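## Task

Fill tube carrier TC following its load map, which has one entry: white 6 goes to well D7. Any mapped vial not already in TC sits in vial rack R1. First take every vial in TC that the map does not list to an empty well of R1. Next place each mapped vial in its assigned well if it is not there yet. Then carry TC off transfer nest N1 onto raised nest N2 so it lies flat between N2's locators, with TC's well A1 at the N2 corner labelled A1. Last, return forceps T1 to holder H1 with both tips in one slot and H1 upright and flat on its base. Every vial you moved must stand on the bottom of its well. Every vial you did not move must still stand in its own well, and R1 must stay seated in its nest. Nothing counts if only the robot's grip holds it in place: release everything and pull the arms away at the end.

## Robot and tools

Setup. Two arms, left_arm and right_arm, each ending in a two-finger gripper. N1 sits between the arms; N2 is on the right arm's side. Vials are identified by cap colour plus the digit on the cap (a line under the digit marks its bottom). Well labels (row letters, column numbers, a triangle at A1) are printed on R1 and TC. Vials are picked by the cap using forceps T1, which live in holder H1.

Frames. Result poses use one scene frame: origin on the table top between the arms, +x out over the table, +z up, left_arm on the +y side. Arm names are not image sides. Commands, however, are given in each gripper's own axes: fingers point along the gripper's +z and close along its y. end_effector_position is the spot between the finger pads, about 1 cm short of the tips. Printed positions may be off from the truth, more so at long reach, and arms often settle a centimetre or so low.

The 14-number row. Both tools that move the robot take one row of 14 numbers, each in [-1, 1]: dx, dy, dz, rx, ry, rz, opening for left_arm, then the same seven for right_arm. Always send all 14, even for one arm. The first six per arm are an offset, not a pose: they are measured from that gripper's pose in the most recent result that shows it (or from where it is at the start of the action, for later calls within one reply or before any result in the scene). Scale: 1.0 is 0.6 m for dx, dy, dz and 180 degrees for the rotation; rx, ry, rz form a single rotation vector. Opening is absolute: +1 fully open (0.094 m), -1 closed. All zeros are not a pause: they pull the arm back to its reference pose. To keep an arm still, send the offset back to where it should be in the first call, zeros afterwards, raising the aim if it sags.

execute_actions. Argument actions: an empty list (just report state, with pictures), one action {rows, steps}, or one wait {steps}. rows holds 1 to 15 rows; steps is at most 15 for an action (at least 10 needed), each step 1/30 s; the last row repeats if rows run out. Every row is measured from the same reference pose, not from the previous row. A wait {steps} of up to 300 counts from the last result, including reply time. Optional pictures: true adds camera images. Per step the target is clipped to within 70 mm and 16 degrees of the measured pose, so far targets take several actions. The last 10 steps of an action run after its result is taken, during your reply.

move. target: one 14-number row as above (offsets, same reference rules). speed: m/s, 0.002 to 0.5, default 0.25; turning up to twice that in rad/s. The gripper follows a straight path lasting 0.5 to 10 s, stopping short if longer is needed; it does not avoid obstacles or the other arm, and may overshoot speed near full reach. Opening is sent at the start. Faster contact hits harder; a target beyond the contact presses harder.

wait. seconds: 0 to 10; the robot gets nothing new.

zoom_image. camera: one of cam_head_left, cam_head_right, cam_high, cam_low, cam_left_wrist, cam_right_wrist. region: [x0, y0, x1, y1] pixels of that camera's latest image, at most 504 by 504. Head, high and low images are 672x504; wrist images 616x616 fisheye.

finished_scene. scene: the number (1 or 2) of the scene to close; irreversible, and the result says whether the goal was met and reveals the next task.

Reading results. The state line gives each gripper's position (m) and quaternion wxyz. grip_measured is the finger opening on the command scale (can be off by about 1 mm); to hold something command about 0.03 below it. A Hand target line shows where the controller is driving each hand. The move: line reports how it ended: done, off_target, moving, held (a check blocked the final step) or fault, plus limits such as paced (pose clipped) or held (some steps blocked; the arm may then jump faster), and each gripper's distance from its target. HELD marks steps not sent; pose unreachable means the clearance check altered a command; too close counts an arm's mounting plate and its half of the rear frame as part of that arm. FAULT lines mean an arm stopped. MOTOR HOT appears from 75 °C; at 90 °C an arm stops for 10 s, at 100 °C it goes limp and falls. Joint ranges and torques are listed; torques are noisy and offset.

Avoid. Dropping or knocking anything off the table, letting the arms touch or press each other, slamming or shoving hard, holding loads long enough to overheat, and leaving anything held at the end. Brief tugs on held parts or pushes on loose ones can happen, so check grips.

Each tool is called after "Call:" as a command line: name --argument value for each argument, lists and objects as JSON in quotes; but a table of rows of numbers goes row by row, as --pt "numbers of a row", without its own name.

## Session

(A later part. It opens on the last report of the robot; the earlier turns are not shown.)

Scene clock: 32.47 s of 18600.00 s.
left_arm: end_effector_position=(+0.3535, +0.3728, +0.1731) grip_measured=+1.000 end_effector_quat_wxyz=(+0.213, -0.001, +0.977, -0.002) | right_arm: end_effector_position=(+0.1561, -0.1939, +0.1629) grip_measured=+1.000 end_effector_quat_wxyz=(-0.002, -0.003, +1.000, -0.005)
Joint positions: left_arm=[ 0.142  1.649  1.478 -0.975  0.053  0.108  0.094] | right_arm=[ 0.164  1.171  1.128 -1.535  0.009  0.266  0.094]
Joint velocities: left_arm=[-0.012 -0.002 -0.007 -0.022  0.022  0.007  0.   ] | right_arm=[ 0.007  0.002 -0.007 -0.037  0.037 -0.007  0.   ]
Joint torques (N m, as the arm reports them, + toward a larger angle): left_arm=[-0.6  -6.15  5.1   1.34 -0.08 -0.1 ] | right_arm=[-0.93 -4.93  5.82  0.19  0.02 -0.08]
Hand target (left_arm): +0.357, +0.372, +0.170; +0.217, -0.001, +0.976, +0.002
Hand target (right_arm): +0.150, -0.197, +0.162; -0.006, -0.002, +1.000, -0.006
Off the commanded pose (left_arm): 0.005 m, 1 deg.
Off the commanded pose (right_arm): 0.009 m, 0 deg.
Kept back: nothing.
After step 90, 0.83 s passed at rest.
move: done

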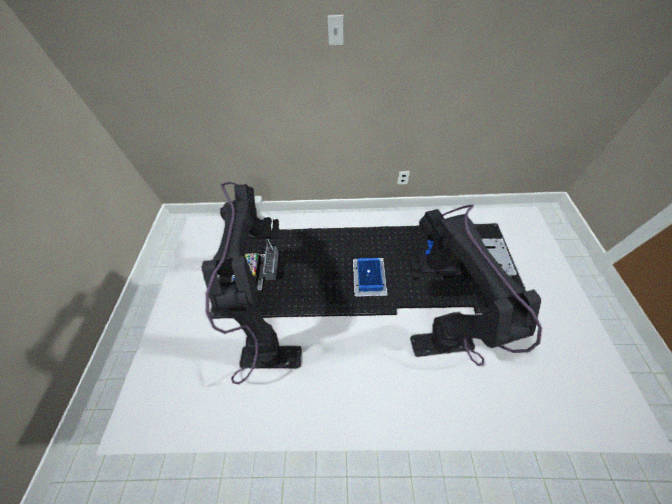

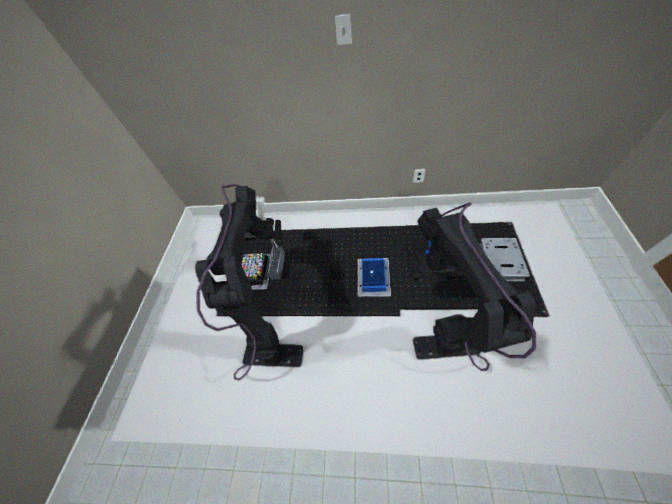

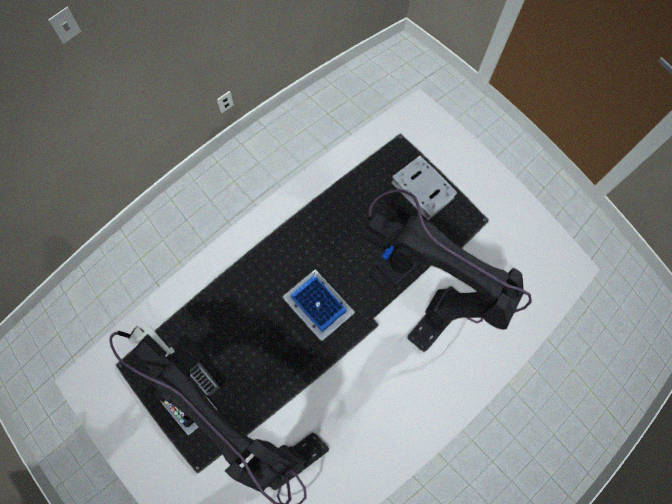

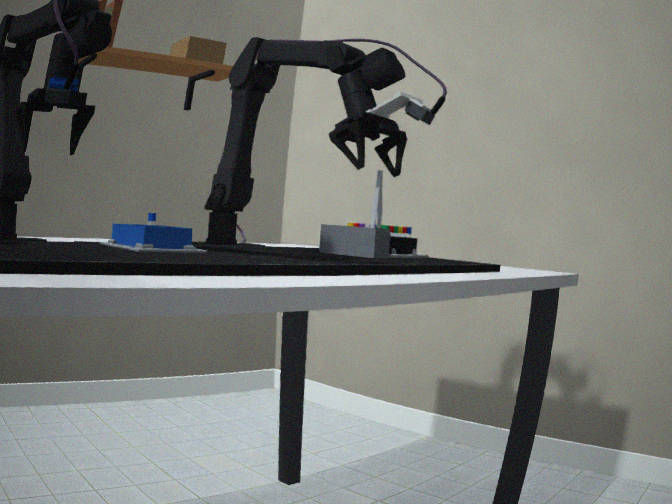

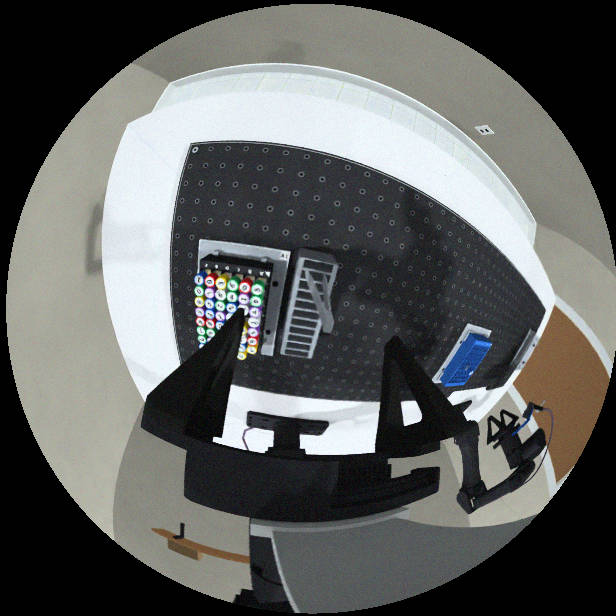

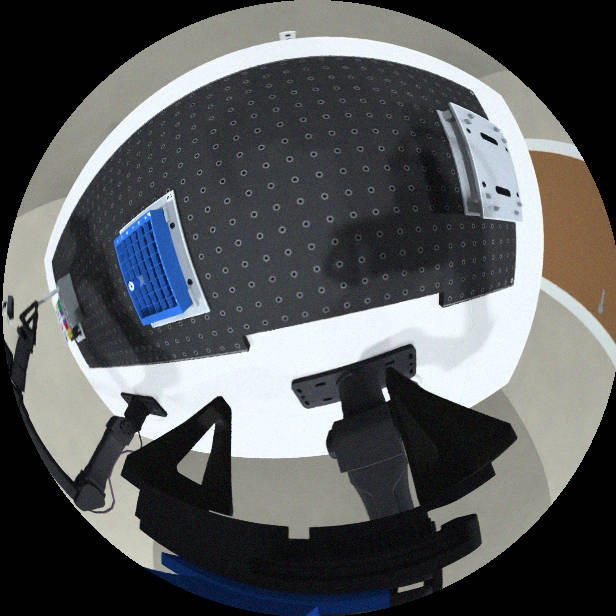

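Call:
move --target '[0.0319, -0.005, 0.0917, 0, -0.003, 0, -0.15, 0, 0, 0, 0, 0, 0, 1]' --speed 0.06

Scene clock: 35.97 s of 18600.00 s.
left_arm: end_effector_position=(+0.3554, +0.3707, +0.1167) grip_measured=-0.148 end_effector_quat_wxyz=(+0.211, -0.001, +0.978, -0.003) | right_arm: end_effector_position=(+0.1560, -0.1939, +0.1629) grip_measured=+1.000 end_effector_quat_wxyz=(-0.002, -0.005, +1.000, -0.005)
Joint positions: left_arm=[ 0.137  1.667  1.275 -0.757  0.053  0.102  0.04 ] | right_arm=[ 0.164  1.171  1.128 -1.536  0.009  0.263  0.094]
Joint velocities: left_arm=[ 0.002 -0.012  0.002 -0.066 -0.037 -0.066 -0.   ] | right_arm=[ 0.007  0.002  0.002 -0.007 -0.051  0.081  0.   ]
Joint torques (N m, as the arm reports them, + toward a larger angle): left_arm=[-0.6  -6.33  5.16  1.33 -0.02 -0.1 ] | right_arm=[ 0.09 -3.08  7.08  0.28 -0.01  0.  ]
Hand target (left_arm): +0.359, +0.369, +0.115; +0.217, -0.001, +0.976, -0.002
Hand target (right_arm): +0.156, -0.194, +0.163; -0.002, -0.003, +1.000, -0.005
Off the commanded pose (left_arm): 0.004 m, 1 deg.
Off the commanded pose (right_arm): 0.000 m, 0 deg.
Kept back: nothing.
move: done

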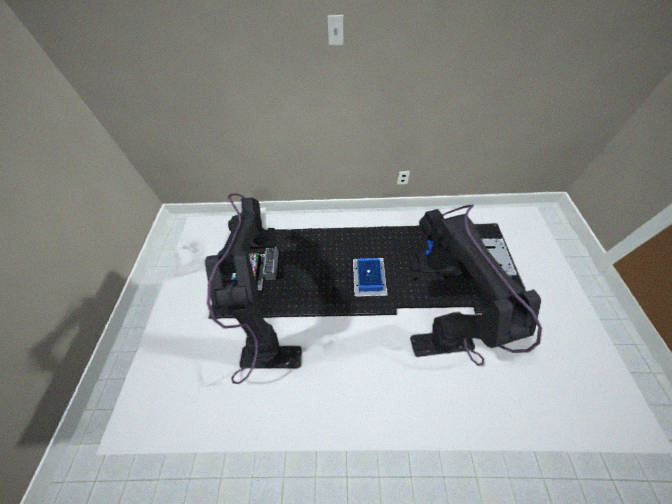

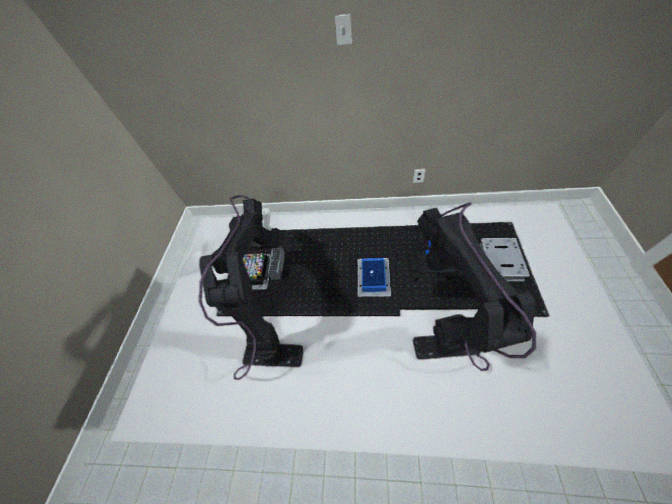

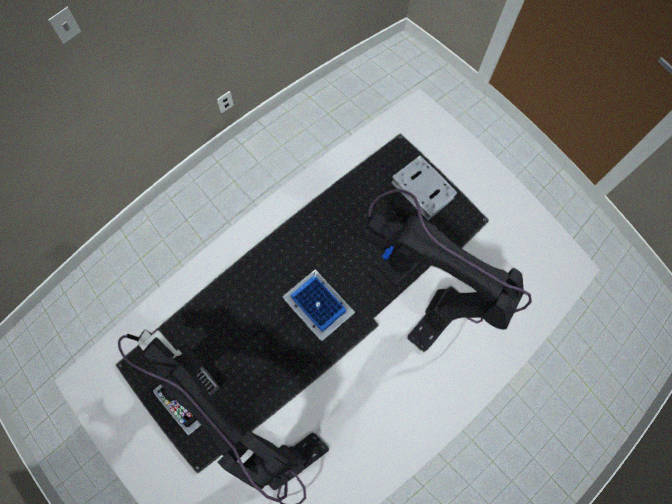

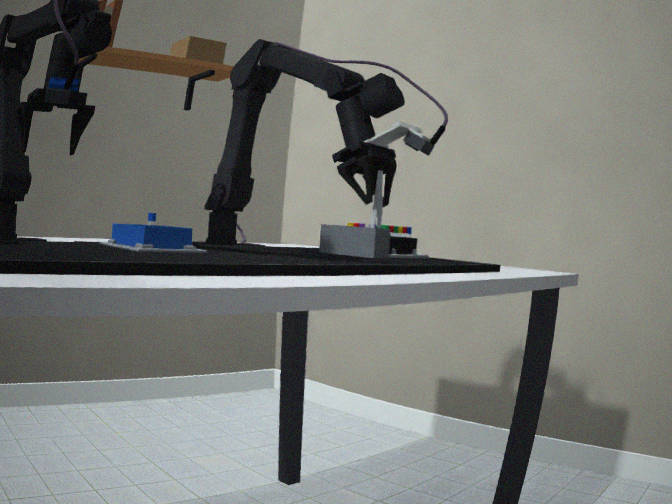

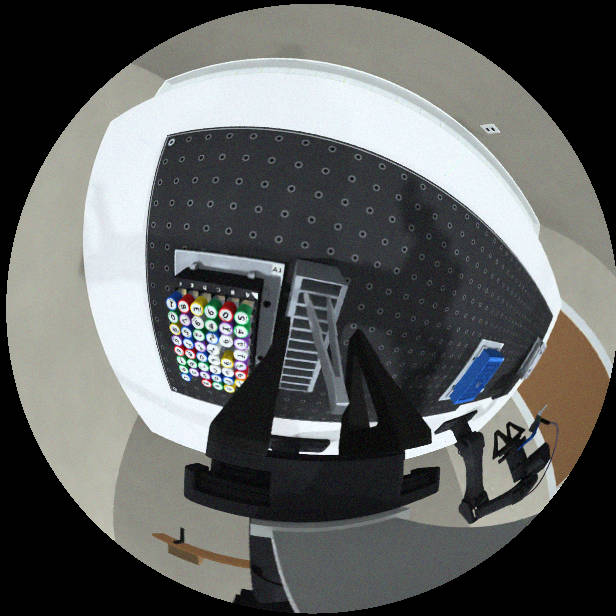

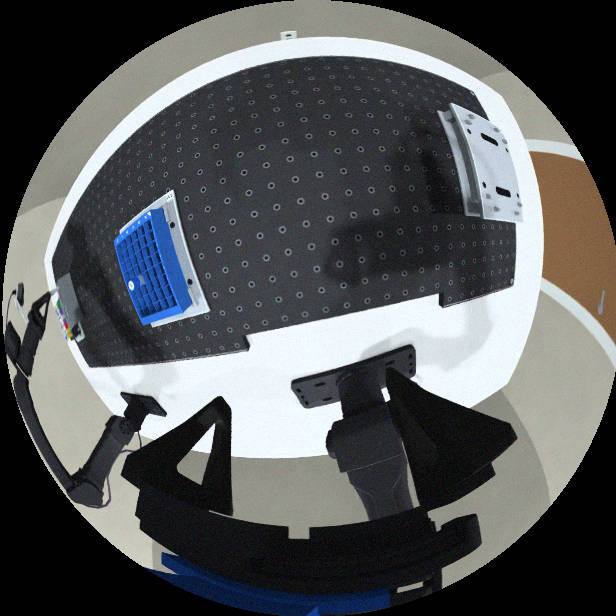

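Call:
zoom_image --camera "cam_left_wrist" --region '[240, 250, 420, 460]'

Call:
zoom_image --camera "cam_low" --region '[320, 120, 450, 260]'

Call:
zoom_image --camera "cam_right_wrist" --region '[0, 265, 90, 355]'

Call:
zoom_image --camera "cam_left_wrist" --region '[160, 270, 280, 400]'

Region (240, 250, 420, 460) of cam_left_wrist's 616x616 image, scaled by 2.400, with more detail than that image has; it fills the left 432 columns of this view, and the rest is white.

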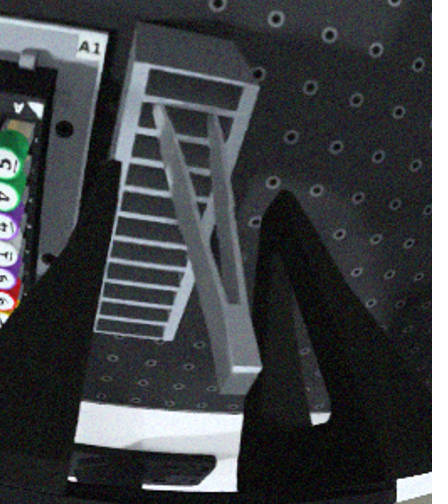

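Region (320, 120, 450, 260) of cam_low's 672x504 image, scaled by 3.600, with more detail than that image has; it fills the left 468 columns of this view, and the rest is white.

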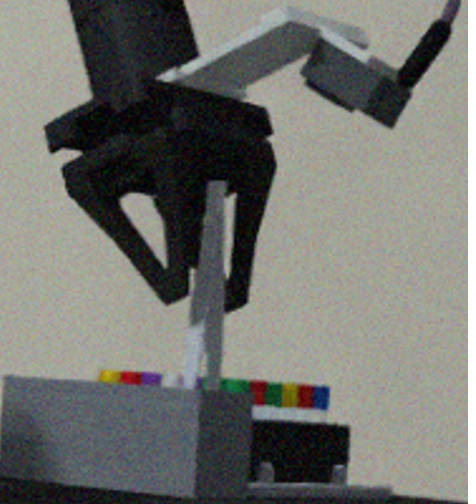

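Region (0, 265, 90, 355) of cam_right_wrist's 616x616 image, scaled by 5.600, with more detail than that image has.

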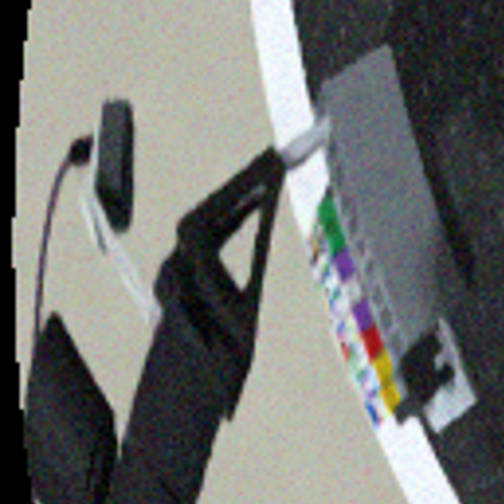

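Region (160, 270, 280, 400) of cam_left_wrist's 616x616 image, scaled by 3.877, with more detail than that image has; it fills the left 465 columns of this view, and the rest is white.

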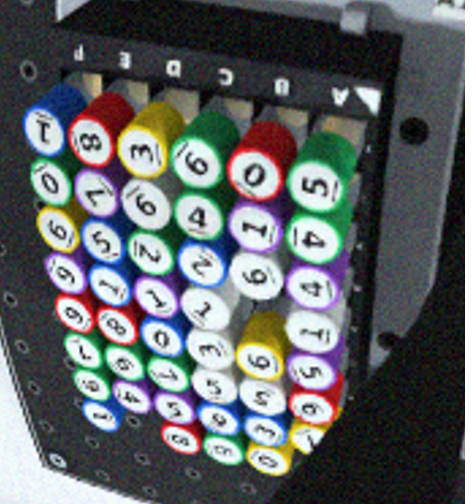

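Call:
move --target '[0, 0, 0, 0, 0, 0, -0.7, 0, 0, 0, 0, 0, 0, 1]' --speed 0.02

Call:
zoom_image --camera "cam_left_wrist" --region '[240, 250, 420, 460]'

Call:
zoom_image --camera "cam_low" --region '[320, 120, 450, 260]'

Scene clock: 37.90 s of 18600.00 s.
left_arm: end_effector_position=(+0.3557, +0.3708, +0.1168) grip_measured=-0.698 end_effector_quat_wxyz=(+0.211, -0.001, +0.977, -0.003) | right_arm: end_effector_position=(+0.1560, -0.1939, +0.1629) grip_measured=+1.000 end_effector_quat_wxyz=(-0.002, -0.005, +1.000, -0.005)
Joint positions: left_arm=[ 0.137  1.667  1.275 -0.756  0.053  0.102  0.014] | right_arm=[ 0.164  1.171  1.128 -1.536  0.009  0.263  0.094]
Joint velocities: left_arm=[ 0.017  0.002 -0.022 -0.095 -0.022 -0.037  0.   ] | right_arm=[-0.007 -0.007 -0.012  0.022 -0.037 -0.022  0.   ]
Joint torques (N m, as the arm reports them, + toward a larger angle): left_arm=[ 0.03 -6.52  5.87  1.08  0.04 -0.02] | right_arm=[ 0.06 -3.06  7.05  0.3   0.01 -0.04]
Hand target (left_arm): +0.355, +0.371, +0.117; +0.211, -0.001, +0.978, -0.003
Hand target (right_arm): +0.156, -0.194, +0.163; -0.002, -0.005, +1.000, -0.005
Off the commanded pose (left_arm): 0.000 m, 0 deg.
Off the commanded pose (right_arm): 0.000 m, 0 deg.
Kept back: nothing.
move: done

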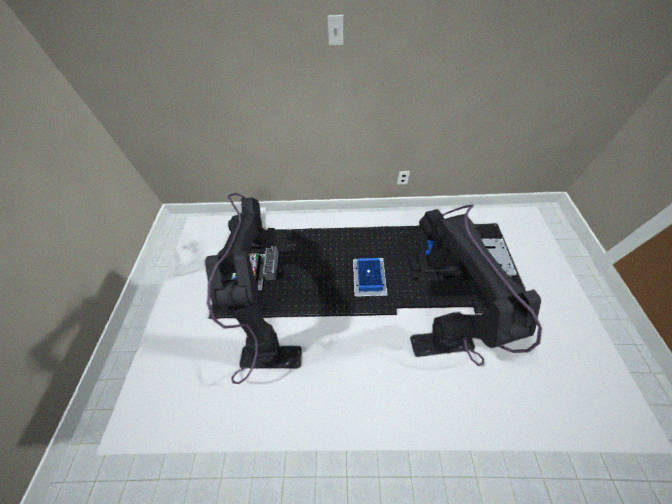

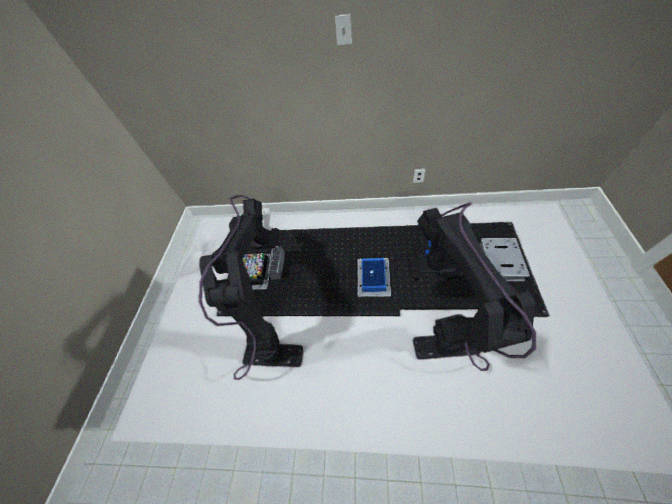

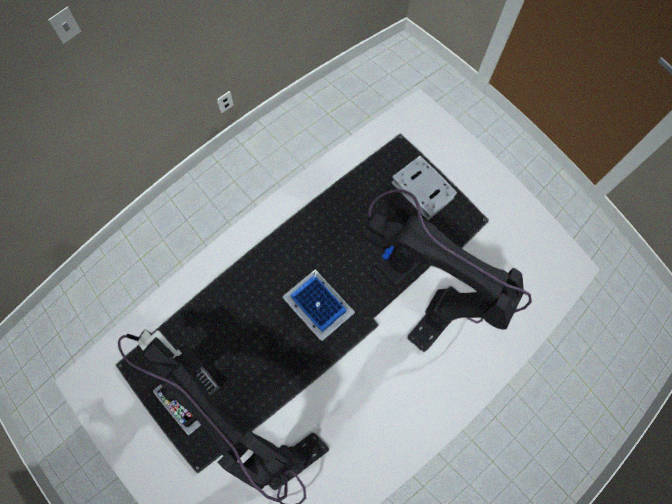

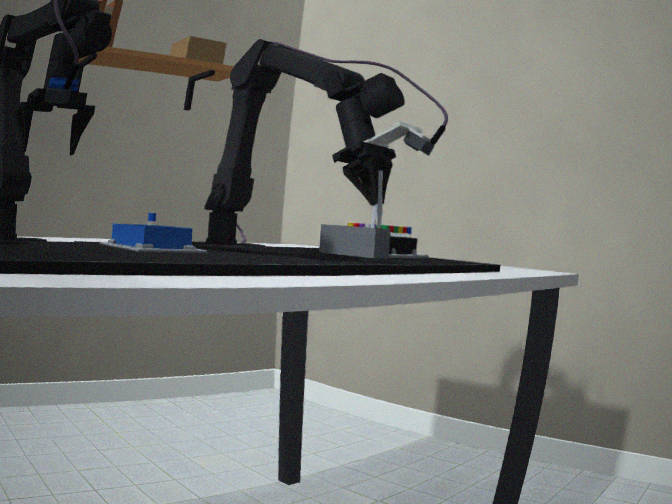

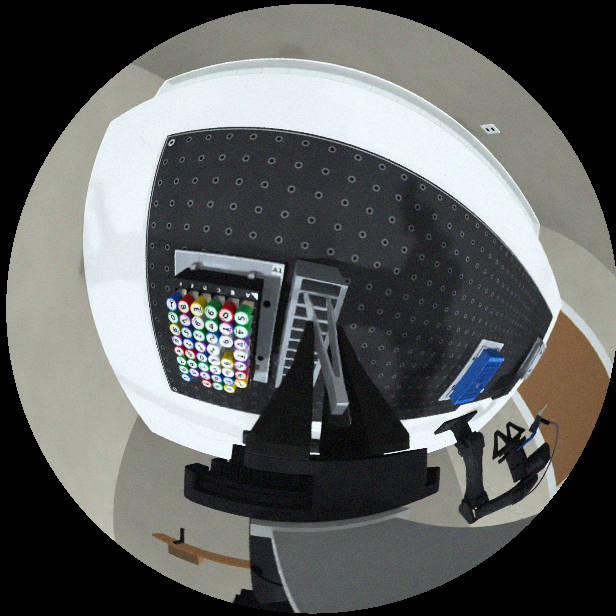

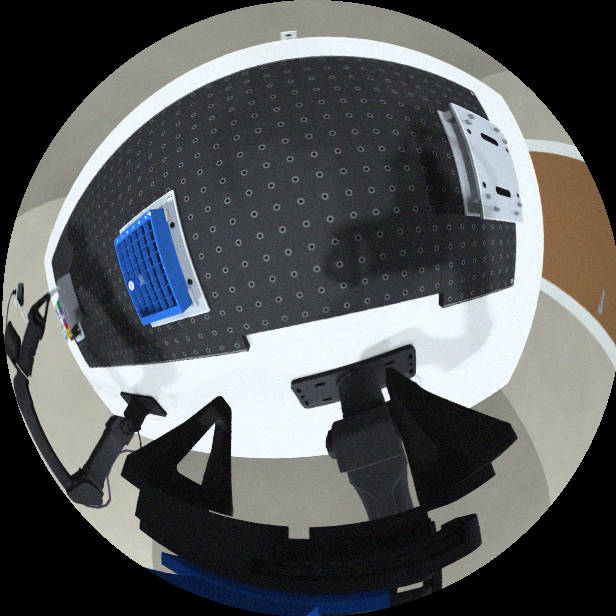

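Region (240, 250, 420, 460) of cam_left_wrist's 616x616 image, scaled by 2.400, with more detail than that image has; it fills the left 432 columns of this view, and the rest is white.

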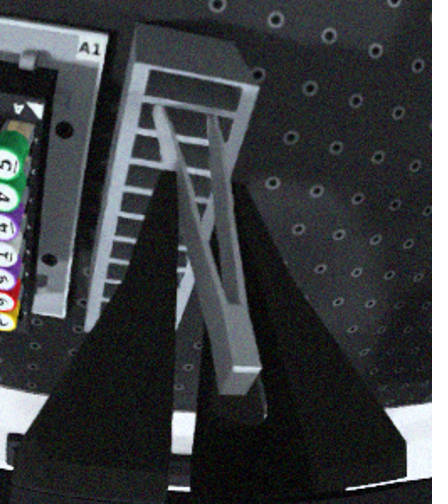

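Region (320, 120, 450, 260) of cam_low's 672x504 image, scaled by 3.600, with more detail than that image has; it fills the left 468 columns of this view, and the rest is white.

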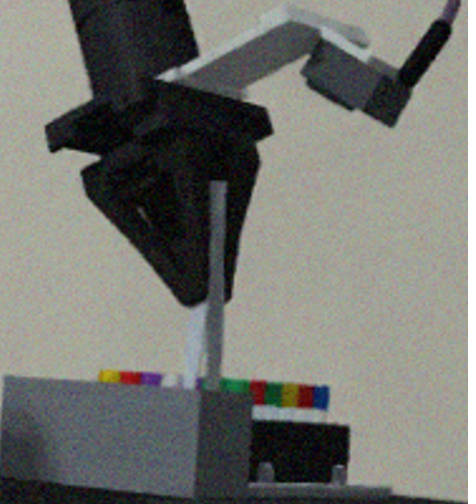

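Call:
execute_actions --actions '[{"rows": [[0,0,0,0,0,0,-0.72,0,0,0,0,0,0,1],[0,0,0,0,0,0,-0.73,0,0,0,0,0,0,1],[0,0,0,0,0,0,-0.74,0,0,0,0,0,0,1],[0,0,0,0,0,0,-0.75,0,0,0,0,0,0,1],[0,0,0,0,0,0,-0.76,0,0,0,0,0,0,1],[0,0,0,0,0,0,-0.77,0,0,0,0,0,0,1]], "steps": 15}]'

Call:
wait --seconds 0.3

Call:
zoom_image --camera "cam_left_wrist" --region '[240, 250, 420, 460]'

Scene clock: 38.67 s of 18600.00 s.
left_arm: end_effector_position=(+0.3557, +0.3708, +0.1168) grip_measured=-0.754 end_effector_quat_wxyz=(+0.211, -0.001, +0.977, -0.003) | right_arm: end_effector_position=(+0.1560, -0.1939, +0.1629) grip_measured=+1.000 end_effector_quat_wxyz=(-0.002, -0.005, +1.000, -0.005)
Joint positions: left_arm=[ 0.137  1.667  1.275 -0.756  0.053  0.102  0.012] | right_arm=[ 0.164  1.171  1.128 -1.536  0.009  0.263  0.094]
Joint velocities: left_arm=[ 0.007 -0.002 -0.002  0.037 -0.007 -0.037 -0.009] | right_arm=[ 0.012  0.002 -0.002  0.007 -0.022  0.007  0.   ]
Joint torques (N m, as the arm reports them, + toward a larger angle): left_arm=[ 0.03 -6.54  5.93  1.1   0.05 -0.01] | right_arm=[ 0.07 -3.04  7.04  0.29  0.01 -0.02]
Steps of this call (steps 1 to 18: nothing new was sent; steps 19 to 23: the first 5 steps of this action). Readings (end_effector_position):
19: left_arm (+0.3557, +0.3708, +0.1168) | right_arm (+0.1560, -0.1939, +0.1629)
20: left_arm (+0.3557, +0.3708, +0.1168) | right_arm (+0.1560, -0.1939, +0.1629)
22: left_arm (+0.3557, +0.3708, +0.1168) | right_arm (+0.1560, -0.1939, +0.1629)
23: the state above

Scene clock: 39.30 s of 18600.00 s.
left_arm: end_effector_position=(+0.3557, +0.3708, +0.1168) grip_measured=-0.768 end_effector_quat_wxyz=(+0.211, -0.001, +0.977, -0.003) | right_arm: end_effector_position=(+0.1560, -0.1939, +0.1629) grip_measured=+1.000 end_effector_quat_wxyz=(-0.002, -0.005, +1.000, -0.005)
Joint positions: left_arm=[ 0.137  1.667  1.275 -0.756  0.053  0.102  0.011] | right_arm=[ 0.164  1.171  1.128 -1.536  0.009  0.263  0.094]
Joint velocities: left_arm=[-0.007 -0.012  0.022  0.007 -0.037 -0.037 -0.001] | right_arm=[-0.017  0.007 -0.002  0.051 -0.007  0.051  0.   ]
Joint torques (N m, as the arm reports them, + toward a larger angle): left_arm=[-0.03 -6.54  5.91  1.11  0.06 -0.01] | right_arm=[ 0.1  -3.06  7.05  0.29  0.   -0.03]
Hand target (left_arm): +0.356, +0.371, +0.117; +0.211, -0.001, +0.977, -0.003
Hand target (right_arm): +0.156, -0.194, +0.163; -0.002, -0.005, +1.000, -0.005
Off the commanded pose (left_arm): 0.000 m, 0 deg.
Off the commanded pose (right_arm): 0.000 m, 0 deg.
Kept back: nothing.
Steps of this call (steps 1 to 10: the last 10 steps of your previous action; steps 11 to 19: nothing new was sent). Readings (end_effector_position):
1: left_arm (+0.3557, +0.3708, +0.1168) | right_arm (+0.1560, -0.1939, +0.1629)
2: left_arm (+0.3557, +0.3708, +0.1168) | right_arm (+0.1560, -0.1939, +0.1629)
4: left_arm (+0.3557, +0.3708, +0.1168) | right_arm (+0.1560, -0.1939, +0.1629)
8: left_arm (+0.3557, +0.3708, +0.1168) | right_arm (+0.1560, -0.1939, +0.1629)
19: the state above

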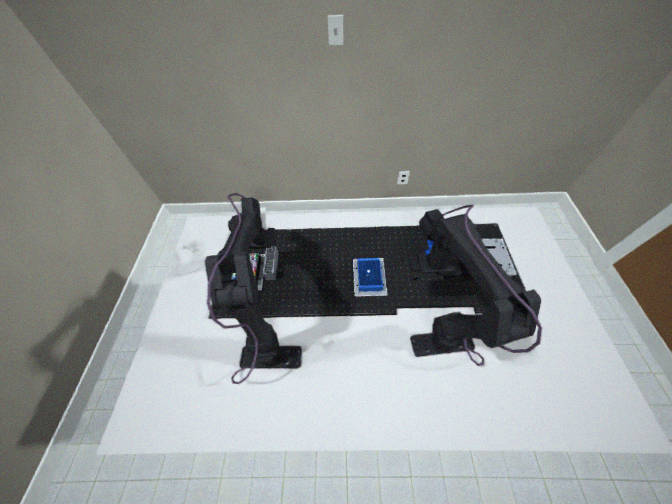

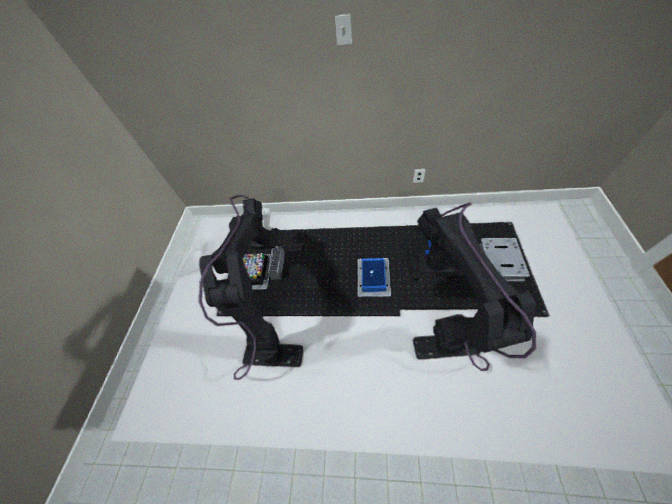

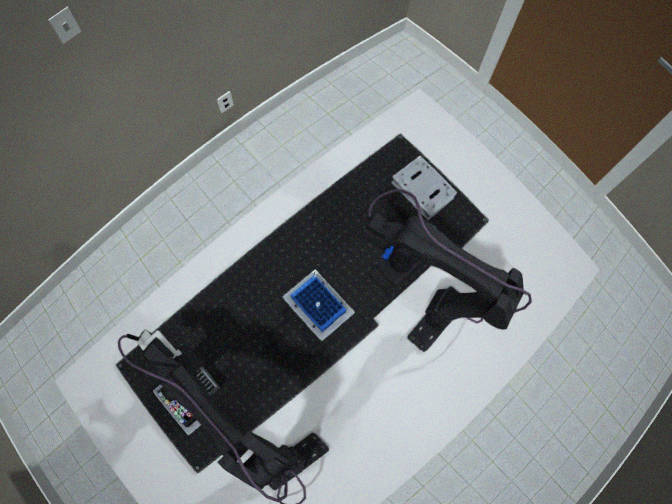

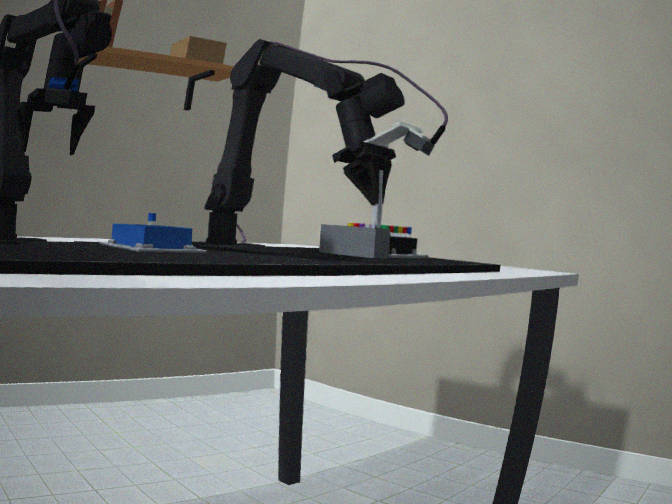

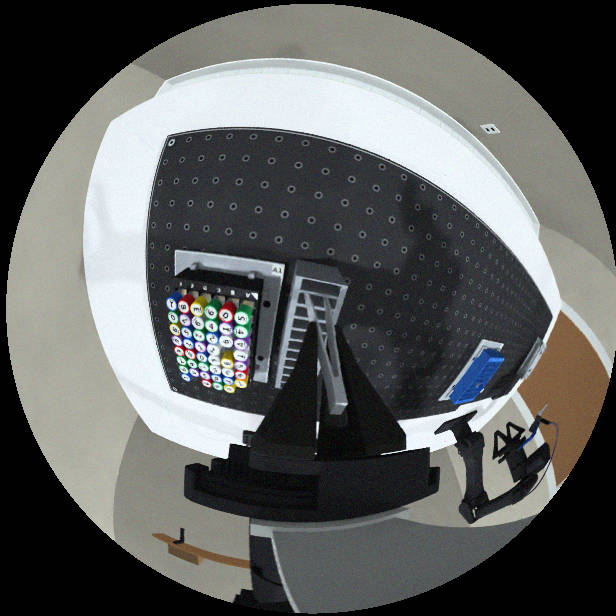

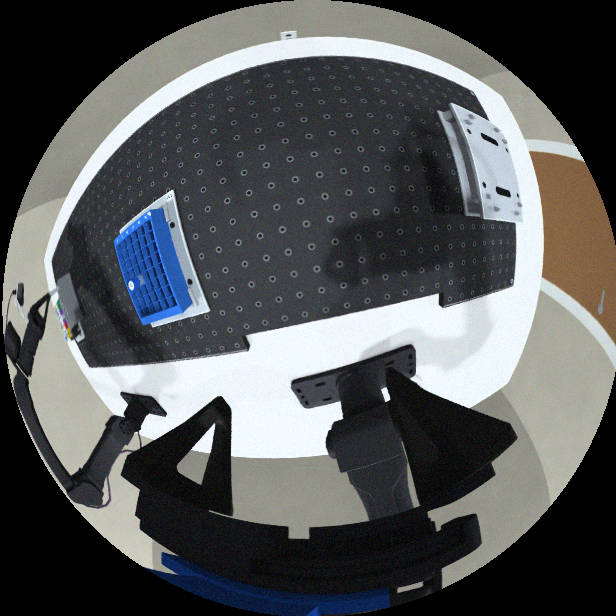

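Region (240, 250, 420, 460) of cam_left_wrist's 616x616 image, scaled by 2.400, with more detail than that image has; it fills the left 432 columns of this view, and the rest is white.

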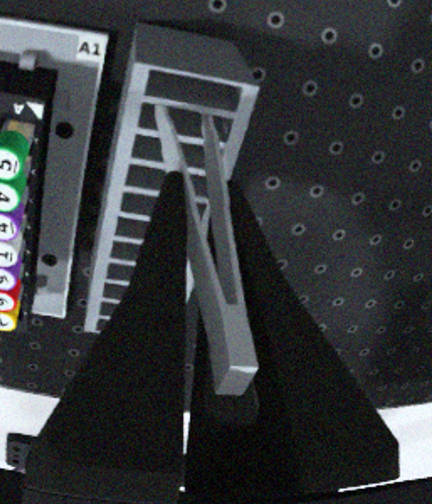

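Call:
move --target '[-0.05, 0, -0.11, 0, 0, 0, -0.8, 0, 0, 0, 0, 0, 0, 1]' --speed 0.04

Call:
zoom_image --camera "cam_left_wrist" --region '[240, 220, 420, 430]'

Call:
zoom_image --camera "cam_low" --region '[320, 100, 450, 260]'

Call:
zoom_image --camera "cam_right_wrist" --region '[0, 265, 90, 355]'

Scene clock: 42.10 s of 18600.00 s.
left_arm: end_effector_position=(+0.3535, +0.3705, +0.1799) grip_measured=-0.798 end_effector_quat_wxyz=(+0.203, -0.001, +0.979, -0.004) | right_arm: end_effector_position=(+0.1560, -0.1939, +0.1629) grip_measured=+1.000 end_effector_quat_wxyz=(-0.002, -0.005, +1.000, -0.005)
Joint positions: left_arm=[ 0.137  1.667  1.532 -1.029  0.053  0.102  0.01 ] | right_arm=[ 0.164  1.171  1.128 -1.536  0.009  0.263  0.094]
Joint velocities: left_arm=[ 0.002 -0.017 -0.002 -0.051 -0.051  0.037 -0.001] | right_arm=[-0.007  0.002 -0.007 -0.007 -0.007 -0.066  0.   ]
Joint torques (N m, as the arm reports them, + toward a larger angle): left_arm=[ 0.4  -6.61  8.15  0.96  0.08  0.04] | right_arm=[ 0.07 -3.12  7.06  0.29 -0.01 -0.03]
Hand target (left_arm): +0.356, +0.372, +0.189; +0.212, -0.001, +0.977, -0.003
Hand target (right_arm): +0.156, -0.194, +0.163; -0.002, -0.005, +1.000, -0.005
Off the commanded pose (left_arm): 0.010 m, 1 deg.
Off the commanded pose (right_arm): 0.000 m, 0 deg.
Kept back: nothing.
move: done

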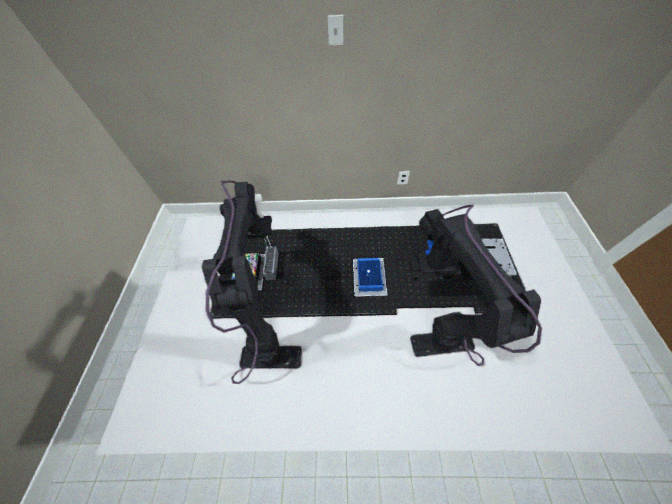

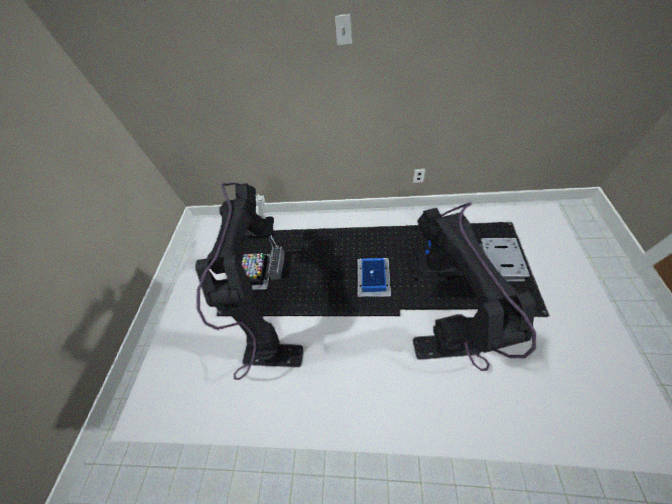

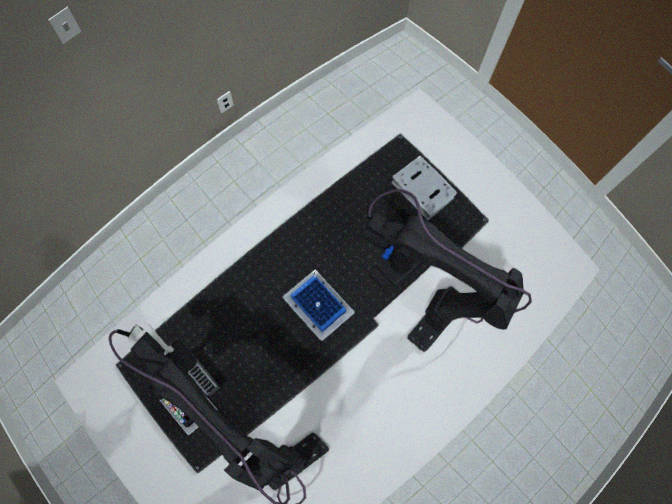

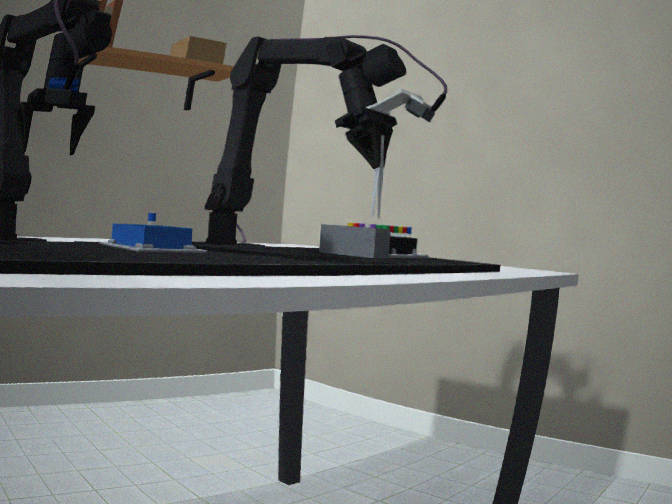

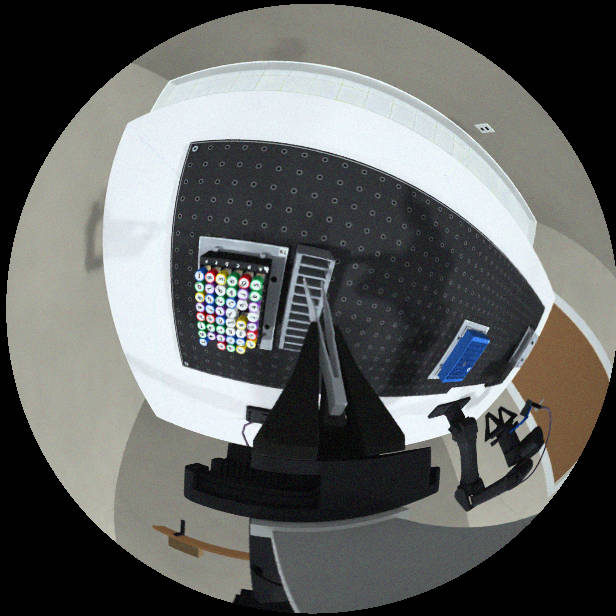

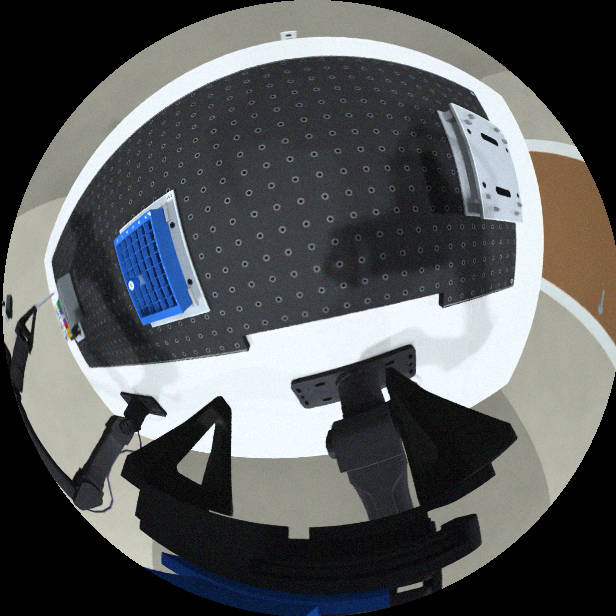

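Region (240, 220, 420, 430) of cam_left_wrist's 616x616 image, scaled by 2.400, with more detail than that image has; it fills the left 432 columns of this view, and the rest is white.

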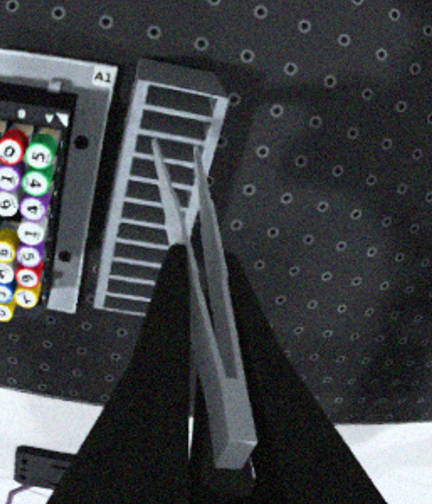

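Region (320, 100, 450, 260) of cam_low's 672x504 image, scaled by 3.150, with more detail than that image has; it fills the left 410 columns of this view, and the rest is white.

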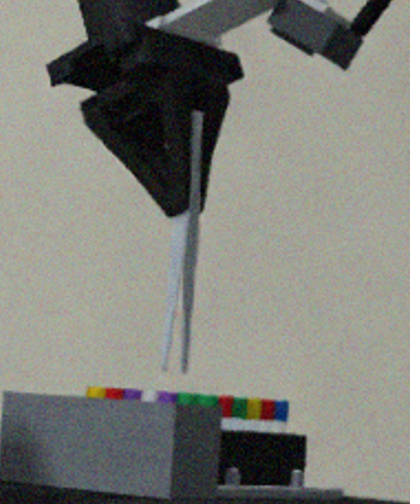

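Region (0, 265, 90, 355) of cam_right_wrist's 616x616 image, scaled by 5.600, with more detail than that image has.

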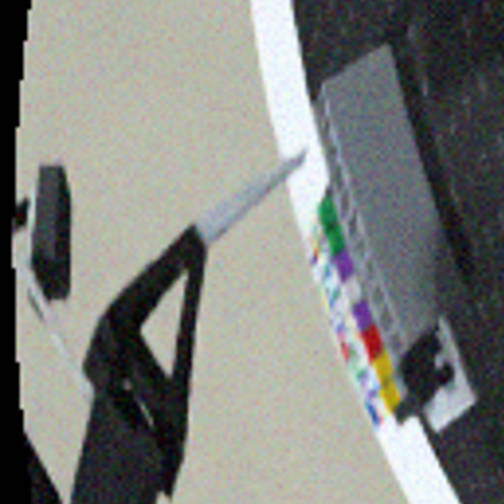

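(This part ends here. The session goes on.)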